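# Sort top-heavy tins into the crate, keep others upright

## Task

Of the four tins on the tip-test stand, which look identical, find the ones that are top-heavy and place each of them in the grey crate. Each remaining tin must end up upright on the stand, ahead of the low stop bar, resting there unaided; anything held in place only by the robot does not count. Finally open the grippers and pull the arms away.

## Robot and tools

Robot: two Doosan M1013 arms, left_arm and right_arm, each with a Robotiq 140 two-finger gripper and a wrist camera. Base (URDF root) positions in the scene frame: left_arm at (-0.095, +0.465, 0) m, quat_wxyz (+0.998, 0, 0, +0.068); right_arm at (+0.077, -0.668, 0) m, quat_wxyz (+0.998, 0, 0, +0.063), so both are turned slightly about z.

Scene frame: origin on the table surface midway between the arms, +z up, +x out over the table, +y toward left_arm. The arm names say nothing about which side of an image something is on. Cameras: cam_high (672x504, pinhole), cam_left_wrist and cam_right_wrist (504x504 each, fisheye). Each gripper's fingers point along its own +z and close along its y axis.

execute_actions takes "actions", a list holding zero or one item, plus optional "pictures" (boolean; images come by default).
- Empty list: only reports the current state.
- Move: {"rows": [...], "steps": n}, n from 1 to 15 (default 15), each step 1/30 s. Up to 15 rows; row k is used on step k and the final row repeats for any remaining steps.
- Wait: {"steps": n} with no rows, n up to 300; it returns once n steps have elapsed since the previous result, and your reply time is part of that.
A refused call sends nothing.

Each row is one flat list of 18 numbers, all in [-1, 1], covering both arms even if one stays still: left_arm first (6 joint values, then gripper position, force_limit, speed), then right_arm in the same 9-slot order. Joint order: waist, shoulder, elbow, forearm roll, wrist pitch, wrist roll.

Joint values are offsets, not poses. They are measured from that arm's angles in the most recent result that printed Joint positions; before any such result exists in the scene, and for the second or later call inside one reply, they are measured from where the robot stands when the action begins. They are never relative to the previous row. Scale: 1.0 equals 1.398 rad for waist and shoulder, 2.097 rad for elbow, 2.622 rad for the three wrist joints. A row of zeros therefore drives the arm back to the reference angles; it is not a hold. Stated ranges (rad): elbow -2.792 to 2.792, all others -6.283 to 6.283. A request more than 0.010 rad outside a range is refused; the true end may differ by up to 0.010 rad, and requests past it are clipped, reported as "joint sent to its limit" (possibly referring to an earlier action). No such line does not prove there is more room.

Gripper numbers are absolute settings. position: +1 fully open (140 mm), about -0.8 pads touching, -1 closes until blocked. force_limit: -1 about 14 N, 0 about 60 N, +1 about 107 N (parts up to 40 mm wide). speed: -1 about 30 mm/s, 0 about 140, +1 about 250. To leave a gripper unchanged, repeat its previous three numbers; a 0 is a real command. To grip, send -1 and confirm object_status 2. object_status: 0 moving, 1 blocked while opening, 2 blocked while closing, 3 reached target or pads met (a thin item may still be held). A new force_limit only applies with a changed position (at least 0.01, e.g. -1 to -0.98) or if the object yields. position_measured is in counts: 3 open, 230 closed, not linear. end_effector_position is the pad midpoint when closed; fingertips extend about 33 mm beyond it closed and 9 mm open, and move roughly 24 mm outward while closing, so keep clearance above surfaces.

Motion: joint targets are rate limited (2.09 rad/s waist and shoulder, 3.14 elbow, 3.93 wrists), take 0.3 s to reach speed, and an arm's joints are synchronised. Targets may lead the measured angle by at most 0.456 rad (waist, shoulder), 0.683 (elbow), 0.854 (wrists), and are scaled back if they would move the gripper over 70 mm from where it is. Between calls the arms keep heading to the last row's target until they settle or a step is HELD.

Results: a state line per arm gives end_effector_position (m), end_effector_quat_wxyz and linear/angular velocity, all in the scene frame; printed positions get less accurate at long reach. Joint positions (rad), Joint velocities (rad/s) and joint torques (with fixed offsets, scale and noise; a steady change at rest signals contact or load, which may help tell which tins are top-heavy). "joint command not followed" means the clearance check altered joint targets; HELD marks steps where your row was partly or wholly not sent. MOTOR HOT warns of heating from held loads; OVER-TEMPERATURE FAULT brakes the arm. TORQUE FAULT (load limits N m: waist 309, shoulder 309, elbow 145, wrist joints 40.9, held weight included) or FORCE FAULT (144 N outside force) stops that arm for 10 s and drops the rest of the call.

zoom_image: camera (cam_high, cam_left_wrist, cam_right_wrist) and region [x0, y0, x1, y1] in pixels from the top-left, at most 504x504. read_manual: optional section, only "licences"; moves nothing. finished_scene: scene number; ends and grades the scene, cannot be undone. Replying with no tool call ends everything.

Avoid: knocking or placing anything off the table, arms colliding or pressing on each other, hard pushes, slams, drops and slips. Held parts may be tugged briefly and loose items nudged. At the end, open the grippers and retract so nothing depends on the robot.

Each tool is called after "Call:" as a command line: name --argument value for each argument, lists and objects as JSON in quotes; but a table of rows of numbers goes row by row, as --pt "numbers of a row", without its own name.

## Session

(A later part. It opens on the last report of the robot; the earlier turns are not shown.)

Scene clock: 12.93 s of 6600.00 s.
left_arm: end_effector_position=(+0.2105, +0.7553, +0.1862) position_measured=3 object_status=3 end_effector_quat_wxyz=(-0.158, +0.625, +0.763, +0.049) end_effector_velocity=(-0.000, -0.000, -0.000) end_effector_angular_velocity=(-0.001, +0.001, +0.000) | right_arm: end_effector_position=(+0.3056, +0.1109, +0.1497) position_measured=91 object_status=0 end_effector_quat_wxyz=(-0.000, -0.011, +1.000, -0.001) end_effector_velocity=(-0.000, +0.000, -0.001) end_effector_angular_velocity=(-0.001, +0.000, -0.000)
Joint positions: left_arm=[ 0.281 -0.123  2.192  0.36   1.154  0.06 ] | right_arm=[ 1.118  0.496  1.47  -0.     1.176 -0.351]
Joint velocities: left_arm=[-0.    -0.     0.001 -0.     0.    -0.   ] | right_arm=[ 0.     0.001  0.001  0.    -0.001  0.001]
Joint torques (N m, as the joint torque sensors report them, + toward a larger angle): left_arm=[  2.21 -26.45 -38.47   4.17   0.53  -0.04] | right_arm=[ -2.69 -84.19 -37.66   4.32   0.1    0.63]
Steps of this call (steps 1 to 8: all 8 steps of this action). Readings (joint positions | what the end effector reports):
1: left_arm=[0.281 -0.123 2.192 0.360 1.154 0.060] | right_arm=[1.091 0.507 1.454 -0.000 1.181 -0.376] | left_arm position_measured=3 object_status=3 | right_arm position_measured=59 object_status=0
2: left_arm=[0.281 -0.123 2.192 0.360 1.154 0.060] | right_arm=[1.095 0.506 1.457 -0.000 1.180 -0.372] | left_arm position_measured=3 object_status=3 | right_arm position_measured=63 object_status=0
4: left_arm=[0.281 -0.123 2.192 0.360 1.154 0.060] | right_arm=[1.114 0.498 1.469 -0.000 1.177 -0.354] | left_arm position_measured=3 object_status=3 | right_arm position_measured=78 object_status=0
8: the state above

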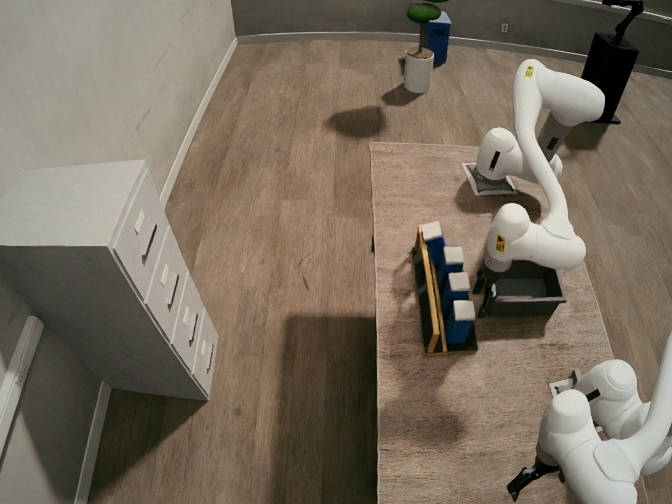

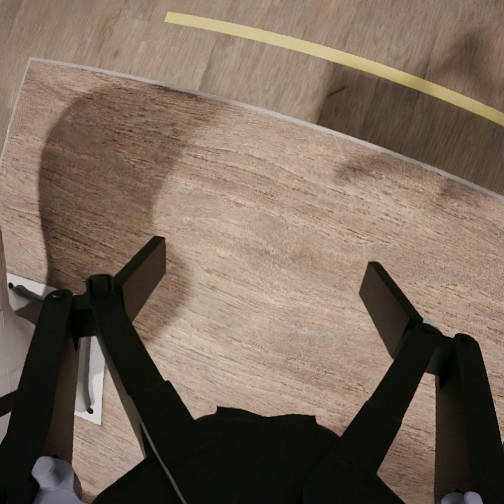

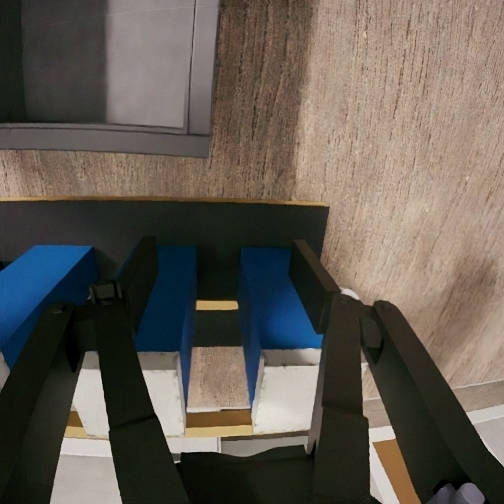

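Call:
execute_actions --actions '[{"rows":[[0,0,0,0,0,0,1,0,0,-0.1166,-0.2824,0.245,0,-0.0455,-0.064,0.3,0.5,0]]}]' --pictures false

Call:
execute_actions --actions '[{"steps":11}]' --pictures false

Call:
execute_actions --actions '[{"rows":[[0,0,0,0,0,0,1,0,0,-0.126,0.068,-0.0537,0,0.0067,-0.067,0.3,0.5,0]]}]'

Call:
execute_actions --actions '[{"rows":[[0,0,0,0,0,0,1,0,0,0,0,0,0,0,0,-1,0.5,0]],"steps":13}]'

Scene clock: 14.47 s of 6600.00 s.
left_arm: end_effector_position=(+0.2105, +0.7553, +0.1862) position_measured=3 object_status=3 end_effector_quat_wxyz=(-0.158, +0.625, +0.763, +0.049) end_effector_velocity=(+0.001, +0.000, +0.000) end_effector_angular_velocity=(+0.000, -0.001, -0.000) | right_arm: end_effector_position=(+0.3141, -0.1033, +0.1666) position_measured=91 object_status=3 end_effector_quat_wxyz=(-0.000, -0.013, +1.000, -0.000) end_effector_velocity=(-0.049, -0.507, -0.021) end_effector_angular_velocity=(+0.002, +0.000, +0.006)
Joint positions: left_arm=[ 0.281 -0.123  2.192  0.36   1.154  0.06 ] | right_arm=[ 0.991  0.191  1.868 -0.     1.084 -0.48 ]
Joint velocities: left_arm=[-0.     0.    -0.001 -0.    -0.    -0.   ] | right_arm=[-0.293 -0.71   0.921  0.001 -0.214 -0.3  ]
Joint torques (N m, as the joint torque sensors report them, + toward a larger angle): left_arm=[  2.14 -26.72 -38.54   4.25   0.69   0.01] | right_arm=[ -4.81 -55.61 -33.42   4.36  -0.31   0.25]
Steps of this call (steps 1 to 15: the robot went on to your last target; steps 16 to 31: nothing new was sent; steps 32 to 46: all 15 steps of this action). Readings (joint positions | what the end effector reports):
32: left_arm=[0.281 -0.123 2.192 0.360 1.154 0.060] | right_arm=[1.117 0.496 1.471 -0.000 1.176 -0.351] | left_arm position_measured=3 object_status=3 | right_arm position_measured=91 object_status=3
33: left_arm=[0.281 -0.123 2.192 0.360 1.154 0.060] | right_arm=[1.116 0.492 1.477 -0.000 1.174 -0.352] | left_arm position_measured=3 object_status=3 | right_arm position_measured=91 object_status=3
35: left_arm=[0.281 -0.123 2.192 0.360 1.154 0.060] | right_arm=[1.103 0.461 1.518 -0.000 1.165 -0.366] | left_arm position_measured=3 object_status=3 | right_arm position_measured=91 object_status=3
39: left_arm=[0.281 -0.123 2.192 0.360 1.154 0.060] | right_arm=[1.061 0.360 1.648 -0.000 1.135 -0.408] | left_arm position_measured=3 object_status=3 | right_arm position_measured=91 object_status=3
46: the state above

Scene clock: 14.83 s of 6600.00 s.
left_arm: end_effector_position=(+0.2105, +0.7553, +0.1862) position_measured=3 object_status=3 end_effector_quat_wxyz=(-0.158, +0.625, +0.763, +0.049) end_effector_velocity=(+0.000, +0.000, +0.000) end_effector_angular_velocity=(-0.000, -0.001, +0.001) | right_arm: end_effector_position=(+0.3056, -0.1672, +0.1616) position_measured=91 object_status=3 end_effector_quat_wxyz=(-0.000, -0.014, +1.000, -0.000) end_effector_velocity=(-0.001, -0.001, -0.001) end_effector_angular_velocity=(-0.003, +0.002, +0.001)
Joint positions: left_arm=[ 0.281 -0.123  2.192  0.36   1.154  0.06 ] | right_arm=[ 0.955  0.101  1.984 -0.     1.057 -0.518]
Joint velocities: left_arm=[ 0.     0.    -0.001 -0.    -0.    -0.   ] | right_arm=[ 0.001  0.001  0.002 -0.     0.001 -0.   ]
Joint torques (N m, as the joint torque sensors report them, + toward a larger angle): left_arm=[  1.18 -26.91 -38.51   4.29   0.71   0.17] | right_arm=[ -1.86 -45.35 -34.83   4.07   0.3    0.63]
Steps of this call (steps 1 to 11: the robot went on to your last target). Readings (joint positions | what the end effector reports):
1: left_arm=[0.281 -0.123 2.192 0.360 1.154 0.060] | right_arm=[0.982 0.167 1.899 -0.000 1.077 -0.490] | left_arm position_measured=3 object_status=3 | right_arm position_measured=91 object_status=3
2: left_arm=[0.281 -0.123 2.192 0.360 1.154 0.060] | right_arm=[0.972 0.144 1.929 -0.000 1.070 -0.500] | left_arm position_measured=3 object_status=3 | right_arm position_measured=91 object_status=3
4: left_arm=[0.281 -0.123 2.192 0.360 1.154 0.060] | right_arm=[0.958 0.110 1.973 -0.000 1.060 -0.515] | left_arm position_measured=3 object_status=3 | right_arm position_measured=91 object_status=3
8: left_arm=[0.281 -0.123 2.192 0.360 1.154 0.060] | right_arm=[0.955 0.101 1.984 -0.000 1.057 -0.518] | left_arm position_measured=3 object_status=3 | right_arm position_measured=91 object_status=3
11: the state above

Scene clock: 15.33 s of 6600.00 s.
left_arm: end_effector_position=(+0.2105, +0.7553, +0.1862) position_measured=3 object_status=3 end_effector_quat_wxyz=(-0.158, +0.625, +0.763, +0.049) end_effector_velocity=(+0.000, +0.000, +0.000) end_effector_angular_velocity=(-0.000, -0.001, +0.001) | right_arm: end_effector_position=(+0.4287, -0.1655, +0.1614) position_measured=91 object_status=3 end_effector_quat_wxyz=(-0.000, -0.013, +1.000, -0.000) end_effector_velocity=(+0.001, +0.001, +0.001) end_effector_angular_velocity=(+0.002, -0.002, +0.001)
Joint positions: left_arm=[ 0.281 -0.123  2.192  0.36   1.154  0.06 ] | right_arm=[ 0.778  0.196  1.872 -0.     1.074 -0.694]
Joint velocities: left_arm=[ 0.001 -0.    -0.001 -0.001 -0.    -0.   ] | right_arm=[-0.    -0.001 -0.002 -0.     0.    -0.001]
Joint torques (N m, as the joint torque sensors report them, + toward a larger angle): left_arm=[  1.8  -28.39 -38.65   4.29   0.63   0.03] | right_arm=[ -4.08 -56.13 -35.11   3.82   0.4    0.75]
Steps of this call (steps 1 to 15: all 15 steps of this action). Readings (joint positions | what the end effector reports):
1: left_arm=[0.281 -0.123 2.192 0.360 1.154 0.060] | right_arm=[0.954 0.101 1.984 -0.000 1.057 -0.519] | left_arm position_measured=3 object_status=3 | right_arm position_measured=91 object_status=3
2: left_arm=[0.281 -0.123 2.192 0.360 1.154 0.060] | right_arm=[0.950 0.104 1.981 -0.000 1.057 -0.523] | left_arm position_measured=3 object_status=3 | right_arm position_measured=91 object_status=3
4: left_arm=[0.281 -0.123 2.192 0.360 1.154 0.060] | right_arm=[0.919 0.121 1.959 -0.000 1.061 -0.555] | left_arm position_measured=3 object_status=3 | right_arm position_measured=91 object_status=3
8: left_arm=[0.281 -0.123 2.192 0.360 1.154 0.060] | right_arm=[0.819 0.175 1.897 -0.000 1.070 -0.654] | left_arm position_measured=3 object_status=3 | right_arm position_measured=91 object_status=3
15: the state above

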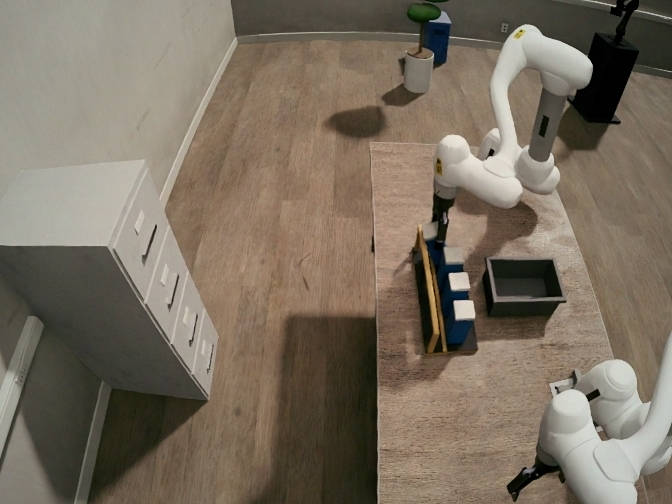

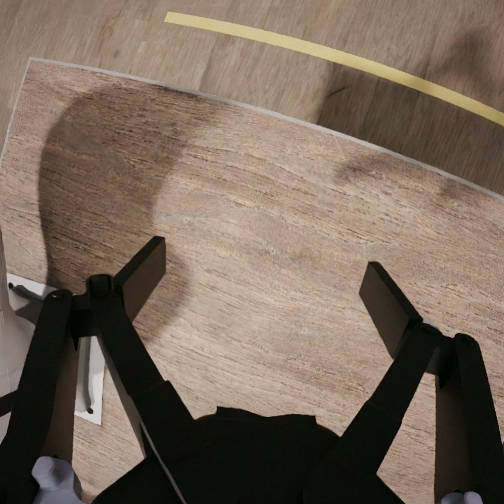

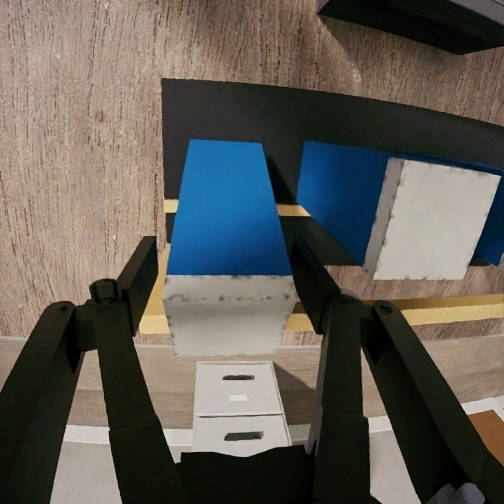

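Scene clock: 15.77 s of 6600.00 s.
left_arm: end_effector_position=(+0.2105, +0.7553, +0.1862) position_measured=3 object_status=3 end_effector_quat_wxyz=(-0.158, +0.625, +0.763, +0.049) end_effector_velocity=(-0.001, -0.001, -0.001) end_effector_angular_velocity=(-0.001, +0.002, -0.000) | right_arm: end_effector_position=(+0.4287, -0.1655, +0.1614) position_measured=137 object_status=2 end_effector_quat_wxyz=(-0.000, -0.013, +1.000, -0.000) end_effector_velocity=(-0.000, -0.000, -0.002) end_effector_angular_velocity=(-0.003, +0.001, +0.001)
Joint positions: left_arm=[ 0.281 -0.123  2.192  0.36   1.154  0.06 ] | right_arm=[ 0.778  0.196  1.872 -0.     1.074 -0.694]
Joint velocities: left_arm=[-0.    -0.     0.002  0.     0.     0.   ] | right_arm=[ 0.     0.002  0.    -0.001  0.     0.   ]
Joint torques (N m, as the joint torque sensors report them, + toward a larger angle): left_arm=[  1.89 -26.95 -38.66   4.28   0.64   0.01] | right_arm=[ -3.49 -54.34 -32.11   4.63  -0.44   0.53]
Steps of this call (steps 1 to 13: all 13 steps of this action). Readings (joint positions | what the end effector reports):
1: left_arm=[0.281 -0.123 2.192 0.360 1.154 0.060] | right_arm=[0.778 0.196 1.872 -0.000 1.074 -0.694] | left_arm position_measured=3 object_status=3 | right_arm position_measured=91 object_status=0
2: left_arm=[0.281 -0.123 2.192 0.360 1.154 0.060] | right_arm=[0.778 0.196 1.872 -0.000 1.074 -0.694] | left_arm position_measured=3 object_status=3 | right_arm position_measured=95 object_status=0
4: left_arm=[0.281 -0.123 2.192 0.360 1.154 0.060] | right_arm=[0.778 0.196 1.872 -0.000 1.074 -0.694] | left_arm position_measured=3 object_status=3 | right_arm position_measured=110 object_status=0
8: left_arm=[0.281 -0.123 2.192 0.360 1.154 0.060] | right_arm=[0.778 0.196 1.872 -0.000 1.074 -0.694] | left_arm position_measured=3 object_status=3 | right_arm position_measured=137 object_status=0
13: the state above

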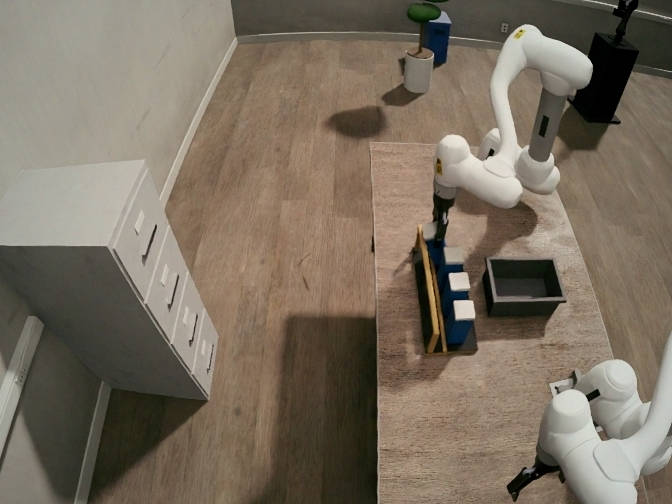

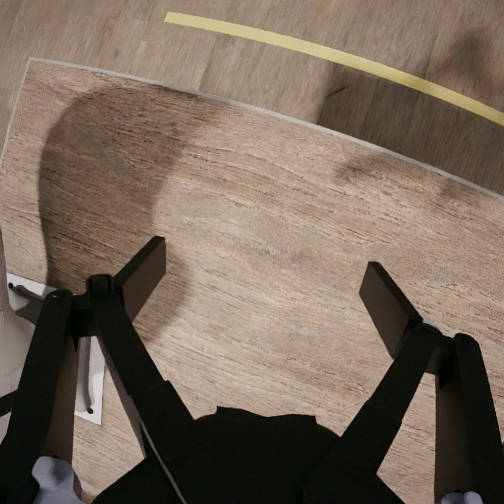

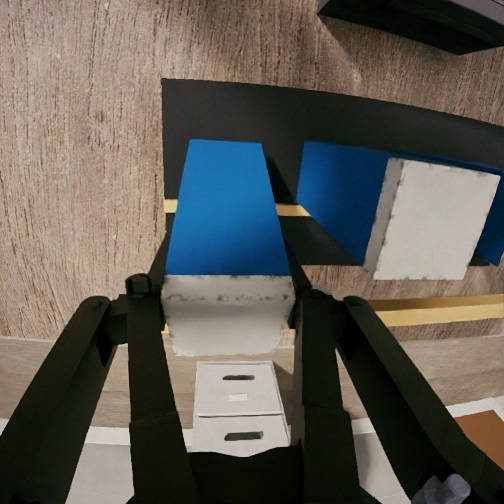

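Call:
execute_actions --actions '[{"rows":[[0,0,0,0,0,0,1,0,0,0,-0.075,-0.138,0,0.15,0,-1,0.5,0]]}]' --pictures false

Call:
execute_actions --actions '[{"steps":5}]' --pictures false

Call:
execute_actions --actions '[{"rows":[[0,0,0,0,0,0,1,0,0,0.388,-0.0408,0.0612,0,-0.1535,-0.3345,-1,0.5,0]]}]' --pictures false

Call:
execute_actions --actions '[{"steps":17}]' --pictures false

Call:
execute_actions --actions '[{"rows":[[0,0,0,0,0,0,1,0,0,0,0.081,0.1183,0,-0.1377,0,-1,0.5,0]]}]' --pictures false

Call:
execute_actions --actions '[{"steps":4}]'

Scene clock: 17.53 s of 6600.00 s.
left_arm: end_effector_position=(+0.2105, +0.7553, +0.1862) position_measured=3 object_status=3 end_effector_quat_wxyz=(-0.158, +0.625, +0.763, +0.049) end_effector_velocity=(+0.000, +0.000, +0.000) end_effector_angular_velocity=(+0.000, -0.001, +0.000) | right_arm: end_effector_position=(+0.4292, -0.1648, +0.3796) position_measured=137 object_status=2 end_effector_quat_wxyz=(+0.000, -0.013, +1.000, +0.000) end_effector_velocity=(-0.007, -0.009, +0.024) end_effector_angular_velocity=(-0.015, +0.013, -0.000)
Joint positions: left_arm=[ 0.281 -0.123  2.192  0.36   1.154  0.06 ] | right_arm=[ 0.778  0.091  1.583 -0.     1.466 -0.694]
Joint velocities: left_arm=[ 0.    -0.    -0.001  0.    -0.     0.   ] | right_arm=[-0.    -0.012 -0.029  0.     0.061 -0.   ]
Joint torques (N m, as the joint torque sensors report them, + toward a larger angle): left_arm=[  2.43 -27.09 -38.8    4.28   0.6    0.02] | right_arm=[ -4.47  -8.94 -18.88   3.21   0.19   0.35]
Steps of this call (steps 1 to 15: the robot went on to your last target; steps 16 to 38: nothing new was sent; steps 39 to 53: all 15 steps of this action). Readings (joint positions | what the end effector reports):
39: left_arm=[0.281 -0.123 2.192 0.360 1.154 0.060] | right_arm=[0.778 0.196 1.872 -0.000 1.074 -0.694] | left_arm position_measured=3 object_status=3 | right_arm position_measured=137 object_status=2
40: left_arm=[0.281 -0.123 2.192 0.360 1.154 0.060] | right_arm=[0.778 0.195 1.866 -0.001 1.082 -0.694] | left_arm position_measured=3 object_status=3 | right_arm position_measured=137 object_status=2
42: left_arm=[0.281 -0.123 2.192 0.360 1.154 0.060] | right_arm=[0.778 0.179 1.823 -0.001 1.141 -0.694] | left_arm position_measured=3 object_status=3 | right_arm position_measured=137 object_status=2
46: left_arm=[0.281 -0.123 2.192 0.360 1.154 0.060] | right_arm=[0.778 0.142 1.719 -0.000 1.281 -0.694] | left_arm position_measured=3 object_status=3 | right_arm position_measured=137 object_status=2
53: the state above

Scene clock: 17.70 s of 6600.00 s.
left_arm: end_effector_position=(+0.2105, +0.7553, +0.1862) position_measured=3 object_status=3 end_effector_quat_wxyz=(-0.158, +0.625, +0.763, +0.049) end_effector_velocity=(-0.000, -0.001, -0.001) end_effector_angular_velocity=(-0.003, -0.001, +0.002) | right_arm: end_effector_position=(+0.4291, -0.1650, +0.3800) position_measured=137 object_status=2 end_effector_quat_wxyz=(+0.000, -0.013, +1.000, +0.000) end_effector_velocity=(-0.000, -0.000, -0.000) end_effector_angular_velocity=(-0.001, +0.000, +0.000)
Joint positions: left_arm=[ 0.281 -0.123  2.192  0.36   1.154  0.06 ] | right_arm=[ 0.778  0.091  1.582 -0.     1.467 -0.694]
Joint velocities: left_arm=[ 0.     0.     0.001 -0.003 -0.     0.   ] | right_arm=[ 0.     0.     0.    -0.001  0.001  0.   ]
Joint torques (N m, as the joint torque sensors report them, + toward a larger angle): left_arm=[  2.32 -27.01 -38.63   4.24   0.71   0.06] | right_arm=[ -2.41 -50.91 -40.31   4.23   0.31  -0.07]
Steps of this call (steps 1 to 5: the robot went on to your last target). Readings (joint positions | what the end effector reports):
1: left_arm=[0.281 -0.123 2.192 0.360 1.154 0.060] | right_arm=[0.778 0.091 1.583 -0.000 1.467 -0.694] | left_arm position_measured=3 object_status=3 | right_arm position_measured=137 object_status=2
2: left_arm=[0.281 -0.123 2.192 0.360 1.154 0.060] | right_arm=[0.778 0.091 1.583 -0.000 1.467 -0.694] | left_arm position_measured=3 object_status=3 | right_arm position_measured=137 object_status=2
4: left_arm=[0.281 -0.123 2.192 0.360 1.154 0.060] | right_arm=[0.778 0.091 1.583 -0.000 1.467 -0.694] | left_arm position_measured=3 object_status=3 | right_arm position_measured=137 object_status=2
5: the state above

Scene clock: 18.20 s of 6600.00 s.
left_arm: end_effector_position=(+0.2105, +0.7553, +0.1862) position_measured=3 object_status=3 end_effector_quat_wxyz=(-0.158, +0.625, +0.763, +0.049) end_effector_velocity=(-0.000, -0.000, -0.000) end_effector_angular_velocity=(-0.000, +0.001, -0.000) | right_arm: end_effector_position=(+0.2655, -0.0396, +0.3634) position_measured=137 object_status=2 end_effector_quat_wxyz=(+0.071, -0.426, +0.899, +0.071) end_effector_velocity=(-0.444, +0.226, -0.018) end_effector_angular_velocity=(+0.337, -0.371, +1.900)
Joint positions: left_arm=[ 0.281 -0.123  2.192  0.36   1.154  0.06 ] | right_arm=[ 1.101  0.057  1.662 -0.     1.221 -1.228]
Joint velocities: left_arm=[-0.     0.     0.001  0.     0.     0.   ] | right_arm=[ 0.754 -0.077  0.168 -0.001 -0.534 -1.169]
Joint torques (N m, as the joint torque sensors report them, + toward a larger angle): left_arm=[  1.45 -27.52 -38.21   4.2    0.59   0.09] | right_arm=[ -0.84 -53.34 -40.39   4.23   0.03   0.52]
Steps of this call (steps 1 to 15: all 15 steps of this action). Readings (joint positions | what the end effector reports):
1: left_arm=[0.281 -0.123 2.192 0.360 1.154 0.060] | right_arm=[0.779 0.091 1.582 -0.000 1.467 -0.694] | left_arm position_measured=3 object_status=3 | right_arm position_measured=137 object_status=2
2: left_arm=[0.281 -0.123 2.192 0.360 1.154 0.060] | right_arm=[0.783 0.091 1.584 -0.000 1.463 -0.703] | left_arm position_measured=3 object_status=3 | right_arm position_measured=137 object_status=2
4: left_arm=[0.281 -0.123 2.192 0.360 1.154 0.060] | right_arm=[0.814 0.087 1.595 -0.000 1.434 -0.762] | left_arm position_measured=3 object_status=3 | right_arm position_measured=137 object_status=2
8: left_arm=[0.281 -0.123 2.192 0.360 1.154 0.060] | right_arm=[0.921 0.075 1.622 -0.000 1.349 -0.948] | left_arm position_measured=3 object_status=3 | right_arm position_measured=137 object_status=2
15: the state above

Scene clock: 18.77 s of 6600.00 s.
left_arm: end_effector_position=(+0.2105, +0.7553, +0.1862) position_measured=3 object_status=3 end_effector_quat_wxyz=(-0.158, +0.625, +0.763, +0.049) end_effector_velocity=(+0.000, +0.000, +0.000) end_effector_angular_velocity=(-0.000, -0.000, -0.000) | right_arm: end_effector_position=(+0.1275, +0.0114, +0.3609) position_measured=137 object_status=2 end_effector_quat_wxyz=(+0.124, -0.653, +0.739, +0.109) end_effector_velocity=(+0.000, +0.000, -0.001) end_effector_angular_velocity=(-0.001, -0.000, +0.000)
Joint positions: left_arm=[ 0.281 -0.123  2.192  0.36   1.154  0.06 ] | right_arm=[ 1.321  0.034  1.711 -0.     1.065 -1.571]
Joint velocities: left_arm=[-0.  0. -0. -0.  0.  0.] | right_arm=[ 0.     0.001  0.    -0.    -0.001 -0.   ]
Joint torques (N m, as the joint torque sensors report them, + toward a larger angle): left_arm=[  1.58 -27.54 -38.66   4.21   0.6   -0.04] | right_arm=[ -7.01 -47.32 -43.27   4.37  -0.85   0.24]
Steps of this call (steps 1 to 17: the robot went on to your last target). Readings (joint positions | what the end effector reports):
1: left_arm=[0.281 -0.123 2.192 0.360 1.154 0.060] | right_arm=[1.127 0.054 1.667 -0.000 1.203 -1.268] | left_arm position_measured=3 object_status=3 | right_arm position_measured=137 object_status=2
2: left_arm=[0.281 -0.123 2.192 0.360 1.154 0.060] | right_arm=[1.152 0.052 1.673 -0.000 1.185 -1.308] | left_arm position_measured=3 object_status=3 | right_arm position_measured=137 object_status=2
4: left_arm=[0.281 -0.123 2.192 0.360 1.154 0.060] | right_arm=[1.203 0.046 1.684 -0.000 1.149 -1.387] | left_arm position_measured=3 object_status=3 | right_arm position_measured=137 object_status=2
8: left_arm=[0.281 -0.123 2.192 0.360 1.154 0.060] | right_arm=[1.297 0.037 1.705 -0.000 1.082 -1.534] | left_arm position_measured=3 object_status=3 | right_arm position_measured=137 object_status=2
17: the state above

Scene clock: 19.27 s of 6600.00 s.
left_arm: end_effector_position=(+0.2105, +0.7553, +0.1862) position_measured=3 object_status=3 end_effector_quat_wxyz=(-0.158, +0.625, +0.763, +0.049) end_effector_velocity=(-0.000, -0.001, -0.000) end_effector_angular_velocity=(-0.001, +0.000, +0.000) | right_arm: end_effector_position=(+0.1275, +0.0117, +0.1664) position_measured=137 object_status=2 end_effector_quat_wxyz=(+0.124, -0.653, +0.739, +0.109) end_effector_velocity=(+0.000, +0.004, +0.002) end_effector_angular_velocity=(+0.012, -0.000, -0.001)
Joint positions: left_arm=[ 0.281 -0.123  2.192  0.36   1.154  0.06 ] | right_arm=[ 1.321  0.148  1.958 -0.     0.704 -1.571]
Joint velocities: left_arm=[-0.001  0.     0.    -0.001  0.001 -0.   ] | right_arm=[-0.    -0.001  0.     0.001 -0.012  0.   ]
Joint torques (N m, as the joint torque sensors report them, + toward a larger angle): left_arm=[  1.58 -27.74 -38.63   4.33   0.66   0.06] | right_arm=[ -4.36 -52.6  -35.3    3.42  -0.43   0.45]
Steps of this call (steps 1 to 15: all 15 steps of this action). Readings (joint positions | what the end effector reports):
1: left_arm=[0.281 -0.123 2.192 0.360 1.154 0.060] | right_arm=[1.321 0.034 1.711 -0.000 1.065 -1.571] | left_arm position_measured=3 object_status=3 | right_arm position_measured=137 object_status=2
2: left_arm=[0.281 -0.123 2.192 0.360 1.154 0.060] | right_arm=[1.321 0.037 1.716 -0.000 1.056 -1.571] | left_arm position_measured=3 object_status=3 | right_arm position_measured=137 object_status=2
4: left_arm=[0.281 -0.123 2.192 0.360 1.154 0.060] | right_arm=[1.321 0.055 1.757 -0.000 0.998 -1.571] | left_arm position_measured=3 object_status=3 | right_arm position_measured=137 object_status=2
8: left_arm=[0.281 -0.123 2.192 0.360 1.154 0.060] | right_arm=[1.321 0.099 1.854 -0.000 0.857 -1.571] | left_arm position_measured=3 object_status=3 | right_arm position_measured=137 object_status=2
15: the state above

Scene clock: 19.40 s of 6600.00 s.
left_arm: end_effector_position=(+0.2105, +0.7553, +0.1862) position_measured=3 object_status=3 end_effector_quat_wxyz=(-0.158, +0.625, +0.763, +0.049) end_effector_velocity=(+0.000, -0.001, -0.000) end_effector_angular_velocity=(-0.002, -0.001, +0.001) | right_arm: end_effector_position=(+0.1275, +0.0115, +0.1661) position_measured=137 object_status=2 end_effector_quat_wxyz=(+0.124, -0.653, +0.739, +0.109) end_effector_velocity=(-0.000, -0.001, -0.001) end_effector_angular_velocity=(-0.001, -0.000, +0.000)
Joint positions: left_arm=[ 0.281 -0.123  2.192  0.36   1.154  0.06 ] | right_arm=[ 1.321  0.148  1.959 -0.     0.704 -1.571]
Joint velocities: left_arm=[ 0.     0.     0.    -0.002  0.    -0.   ] | right_arm=[ 0.     0.     0.002 -0.    -0.001 -0.   ]
Joint torques (N m, as the joint torque sensors report them, + toward a larger angle): left_arm=[  1.77 -27.1  -38.65   4.35   0.62   0.17] | right_arm=[ -2.2  -53.91 -35.77   3.83  -0.64   0.66]
Steps of this call (steps 1 to 4: the robot went on to your last target). Readings (joint positions | what the end effector reports):
1: left_arm=[0.281 -0.123 2.192 0.360 1.154 0.060] | right_arm=[1.321 0.148 1.958 -0.000 0.704 -1.571] | left_arm position_measured=3 object_status=3 | right_arm position_measured=137 object_status=2
2: left_arm=[0.281 -0.123 2.192 0.360 1.154 0.060] | right_arm=[1.321 0.148 1.958 -0.000 0.704 -1.571] | left_arm position_measured=3 object_status=3 | right_arm position_measured=137 object_status=2
4: the state above

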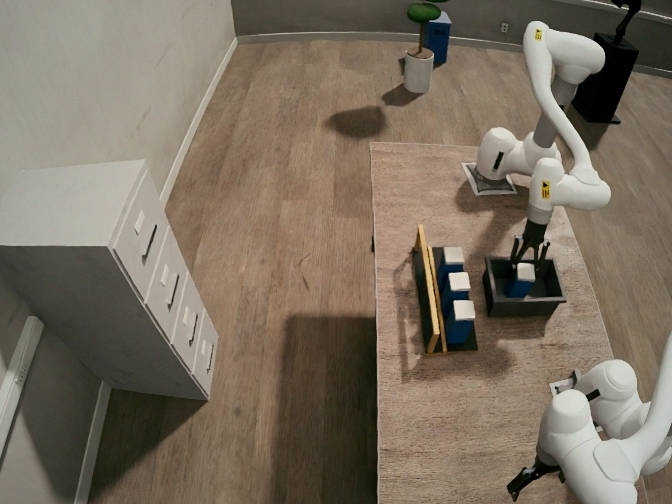

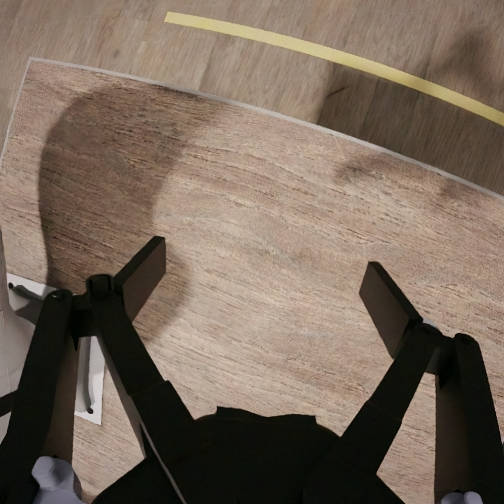

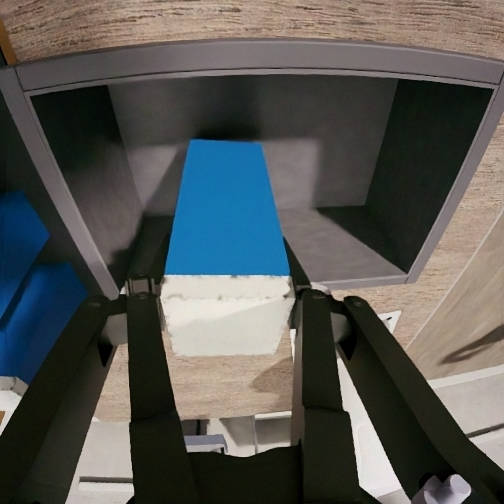

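Call:
execute_actions --actions '[{"rows":[[0,0,0,0,0,0,1,0,0,0,0.0075,0.0063,0,-0.009,0,-1,0.5,0]],"steps":7}]' --pictures false

Call:
execute_actions --actions '[{"rows":[[0,0,0,0,0,0,1,0,0,0,0,0,0,0,0,0.5,0.5,0]],"steps":9}]' --pictures false

Call:
execute_actions --actions '[{"rows":[[0,0,0,0,0,0,1,0,0,0,-0.26,0,0,0.25,0,0.5,0.5,0]]}]' --pictures false

Call:
execute_actions --actions '[{"steps":9}]'

Scene clock: 20.53 s of 6600.00 s.
left_arm: end_effector_position=(+0.2105, +0.7553, +0.1862) position_measured=3 object_status=3 end_effector_quat_wxyz=(-0.158, +0.625, +0.763, +0.049) end_effector_velocity=(+0.001, +0.000, +0.001) end_effector_angular_velocity=(+0.001, -0.001, -0.001) | right_arm: end_effector_position=(+0.1274, +0.0110, +0.1540) position_measured=137 object_status=2 end_effector_quat_wxyz=(+0.124, -0.653, +0.739, +0.109) end_effector_velocity=(+0.000, +0.001, -0.000) end_effector_angular_velocity=(+0.000, -0.000, -0.000)
Joint positions: left_arm=[ 0.281 -0.123  2.192  0.36   1.154  0.06 ] | right_arm=[ 1.321  0.158  1.972 -0.     0.681 -1.571]
Joint velocities: left_arm=[-0.     0.    -0.002  0.001  0.    -0.   ] | right_arm=[-0.     0.002 -0.001 -0.    -0.001 -0.   ]
Joint torques (N m, as the joint torque sensors report them, + toward a larger angle): left_arm=[  1.91 -26.84 -38.8    4.22   0.57   0.14] | right_arm=[ -3.66 -55.61 -37.67   3.84  -1.34   0.04]
Steps of this call (steps 1 to 15: the robot went on to your last target; steps 16 to 27: nothing new was sent; steps 28 to 34: all 7 steps of this action). Readings (joint positions | what the end effector reports):
28: left_arm=[0.281 -0.123 2.192 0.360 1.154 0.060] | right_arm=[1.321 0.147 1.959 -0.000 0.704 -1.571] | left_arm position_measured=3 object_status=3 | right_arm position_measured=137 object_status=2
29: left_arm=[0.281 -0.123 2.192 0.360 1.154 0.060] | right_arm=[1.321 0.150 1.963 -0.000 0.696 -1.571] | left_arm position_measured=3 object_status=3 | right_arm position_measured=137 object_status=2
31: left_arm=[0.281 -0.123 2.192 0.360 1.154 0.060] | right_arm=[1.321 0.157 1.972 -0.000 0.682 -1.571] | left_arm position_measured=3 object_status=3 | right_arm position_measured=137 object_status=2
34: the state above

Scene clock: 20.83 s of 6600.00 s.
left_arm: end_effector_position=(+0.2105, +0.7553, +0.1862) position_measured=3 object_status=3 end_effector_quat_wxyz=(-0.158, +0.625, +0.763, +0.049) end_effector_velocity=(+0.000, -0.000, +0.000) end_effector_angular_velocity=(+0.000, -0.001, -0.000) | right_arm: end_effector_position=(+0.1274, +0.0110, +0.1540) position_measured=80 object_status=0 end_effector_quat_wxyz=(+0.124, -0.653, +0.739, +0.109) end_effector_velocity=(+0.000, +0.000, +0.001) end_effector_angular_velocity=(+0.002, -0.001, +0.001)
Joint positions: left_arm=[ 0.281 -0.123  2.192  0.36   1.154  0.06 ] | right_arm=[ 1.321  0.158  1.972 -0.     0.681 -1.571]
Joint velocities: left_arm=[-0.001 -0.001 -0.    -0.001  0.    -0.   ] | right_arm=[ 0.    -0.001 -0.    -0.001 -0.001  0.   ]
Joint torques (N m, as the joint torque sensors report them, + toward a larger angle): left_arm=[  1.61 -26.52 -38.43   4.2    0.67   0.05] | right_arm=[ -2.26 -52.99 -34.84   3.56  -0.4    0.24]
Steps of this call (steps 1 to 9: all 9 steps of this action). Readings (joint positions | what the end effector reports):
1: left_arm=[0.281 -0.123 2.192 0.360 1.154 0.060] | right_arm=[1.321 0.158 1.972 -0.000 0.681 -1.571] | left_arm position_measured=3 object_status=3 | right_arm position_measured=137 object_status=0
2: left_arm=[0.281 -0.123 2.192 0.360 1.154 0.060] | right_arm=[1.321 0.158 1.972 -0.000 0.681 -1.571] | left_arm position_measured=3 object_status=3 | right_arm position_measured=137 object_status=0
4: left_arm=[0.281 -0.123 2.192 0.360 1.154 0.060] | right_arm=[1.321 0.158 1.972 -0.000 0.681 -1.571] | left_arm position_measured=3 object_status=3 | right_arm position_measured=118 object_status=0
8: left_arm=[0.281 -0.123 2.192 0.360 1.154 0.060] | right_arm=[1.321 0.158 1.972 -0.000 0.681 -1.571] | left_arm position_measured=3 object_status=3 | right_arm position_measured=88 object_status=0
9: the state above

Scene clock: 21.33 s of 6600.00 s.
left_arm: end_effector_position=(+0.2105, +0.7553, +0.1862) position_measured=3 object_status=3 end_effector_quat_wxyz=(-0.158, +0.625, +0.763, +0.049) end_effector_velocity=(-0.001, -0.000, -0.001) end_effector_angular_velocity=(-0.000, +0.001, +0.000) | right_arm: end_effector_position=(+0.1045, -0.1718, +0.2844) position_measured=66 object_status=3 end_effector_quat_wxyz=(+0.039, -0.661, +0.749, +0.034) end_effector_velocity=(-0.057, -0.456, +0.273) end_effector_angular_velocity=(-0.503, +0.062, +0.000)
Joint positions: left_arm=[ 0.281 -0.123  2.192  0.36   1.154  0.06 ] | right_arm=[ 1.321 -0.125  1.972 -0.     1.19  -1.571]
Joint velocities: left_arm=[ 0.     0.     0.001  0.    -0.     0.   ] | right_arm=[ 0.    -0.631  0.    -0.001  1.137  0.   ]
Joint torques (N m, as the joint torque sensors report them, + toward a larger angle): left_arm=[  2.4  -27.27 -38.44   4.37   0.7    0.08] | right_arm=[ -6.58 -26.98 -38.84   4.12  -0.33   0.43]
Steps of this call (steps 1 to 15: all 15 steps of this action). Readings (joint positions | what the end effector reports):
1: left_arm=[0.281 -0.123 2.192 0.360 1.154 0.060] | right_arm=[1.321 0.158 1.972 -0.000 0.681 -1.571] | left_arm position_measured=3 object_status=3 | right_arm position_measured=73 object_status=0
2: left_arm=[0.281 -0.123 2.192 0.360 1.154 0.060] | right_arm=[1.321 0.154 1.972 -0.000 0.688 -1.571] | left_arm position_measured=3 object_status=3 | right_arm position_measured=68 object_status=0
4: left_arm=[0.281 -0.123 2.192 0.360 1.154 0.060] | right_arm=[1.321 0.122 1.972 -0.000 0.746 -1.571] | left_arm position_measured=3 object_status=3 | right_arm position_measured=66 object_status=0
8: left_arm=[0.281 -0.123 2.192 0.360 1.154 0.060] | right_arm=[1.321 0.028 1.972 -0.000 0.915 -1.571] | left_arm position_measured=3 object_status=3 | right_arm position_measured=66 object_status=3
15: the state above

Scene clock: 21.63 s of 6600.00 s.
left_arm: end_effector_position=(+0.2105, +0.7553, +0.1862) position_measured=3 object_status=3 end_effector_quat_wxyz=(-0.158, +0.625, +0.763, +0.049) end_effector_velocity=(+0.001, +0.000, +0.001) end_effector_angular_velocity=(+0.000, -0.002, +0.001) | right_arm: end_effector_position=(+0.0970, -0.2318, +0.3187) position_measured=66 object_status=3 end_effector_quat_wxyz=(+0.015, -0.662, +0.750, +0.013) end_effector_velocity=(-0.001, -0.000, -0.001) end_effector_angular_velocity=(-0.004, +0.002, +0.000)
Joint positions: left_arm=[ 0.281 -0.123  2.192  0.36   1.154  0.06 ] | right_arm=[ 1.321 -0.206  1.972 -0.     1.336 -1.571]
Joint velocities: left_arm=[ 0.    -0.001 -0.002 -0.001  0.    -0.   ] | right_arm=[ 0.     0.002  0.     0.001  0.002 -0.   ]
Joint torques (N m, as the joint torque sensors report them, + toward a larger angle): left_arm=[  1.57 -27.47 -38.61   4.16   0.63   0.1 ] | right_arm=[ -4.6  -19.82 -39.22   4.3   -0.7    0.39]
Steps of this call (steps 1 to 9: the robot went on to your last target). Readings (joint positions | what the end effector reports):
1: left_arm=[0.281 -0.123 2.192 0.360 1.154 0.060] | right_arm=[1.321 -0.146 1.972 -0.000 1.228 -1.571] | left_arm position_measured=3 object_status=3 | right_arm position_measured=66 object_status=3
2: left_arm=[0.281 -0.123 2.192 0.360 1.154 0.060] | right_arm=[1.321 -0.167 1.972 -0.000 1.266 -1.571] | left_arm position_measured=3 object_status=3 | right_arm position_measured=66 object_status=3
4: left_arm=[0.281 -0.123 2.192 0.360 1.154 0.060] | right_arm=[1.321 -0.199 1.972 -0.000 1.322 -1.571] | left_arm position_measured=3 object_status=3 | right_arm position_measured=66 object_status=3
8: left_arm=[0.281 -0.123 2.192 0.360 1.154 0.060] | right_arm=[1.321 -0.206 1.972 -0.000 1.336 -1.571] | left_arm position_measured=3 object_status=3 | right_arm position_measured=66 object_status=3
9: the state above

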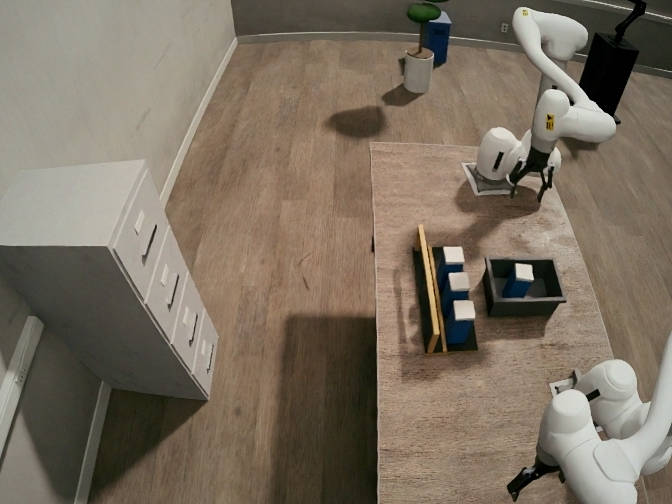

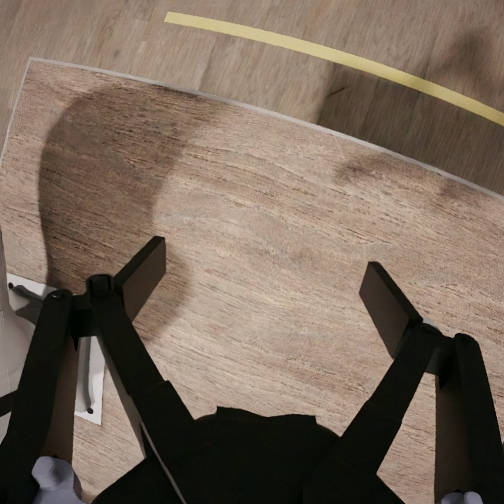

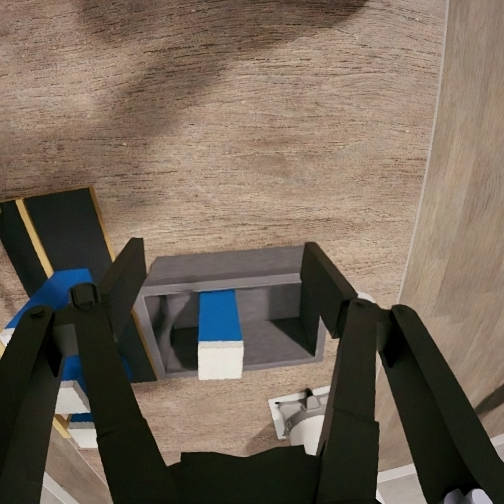

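Call:
finished_scene --scene 2

The scene is finished: the task was done.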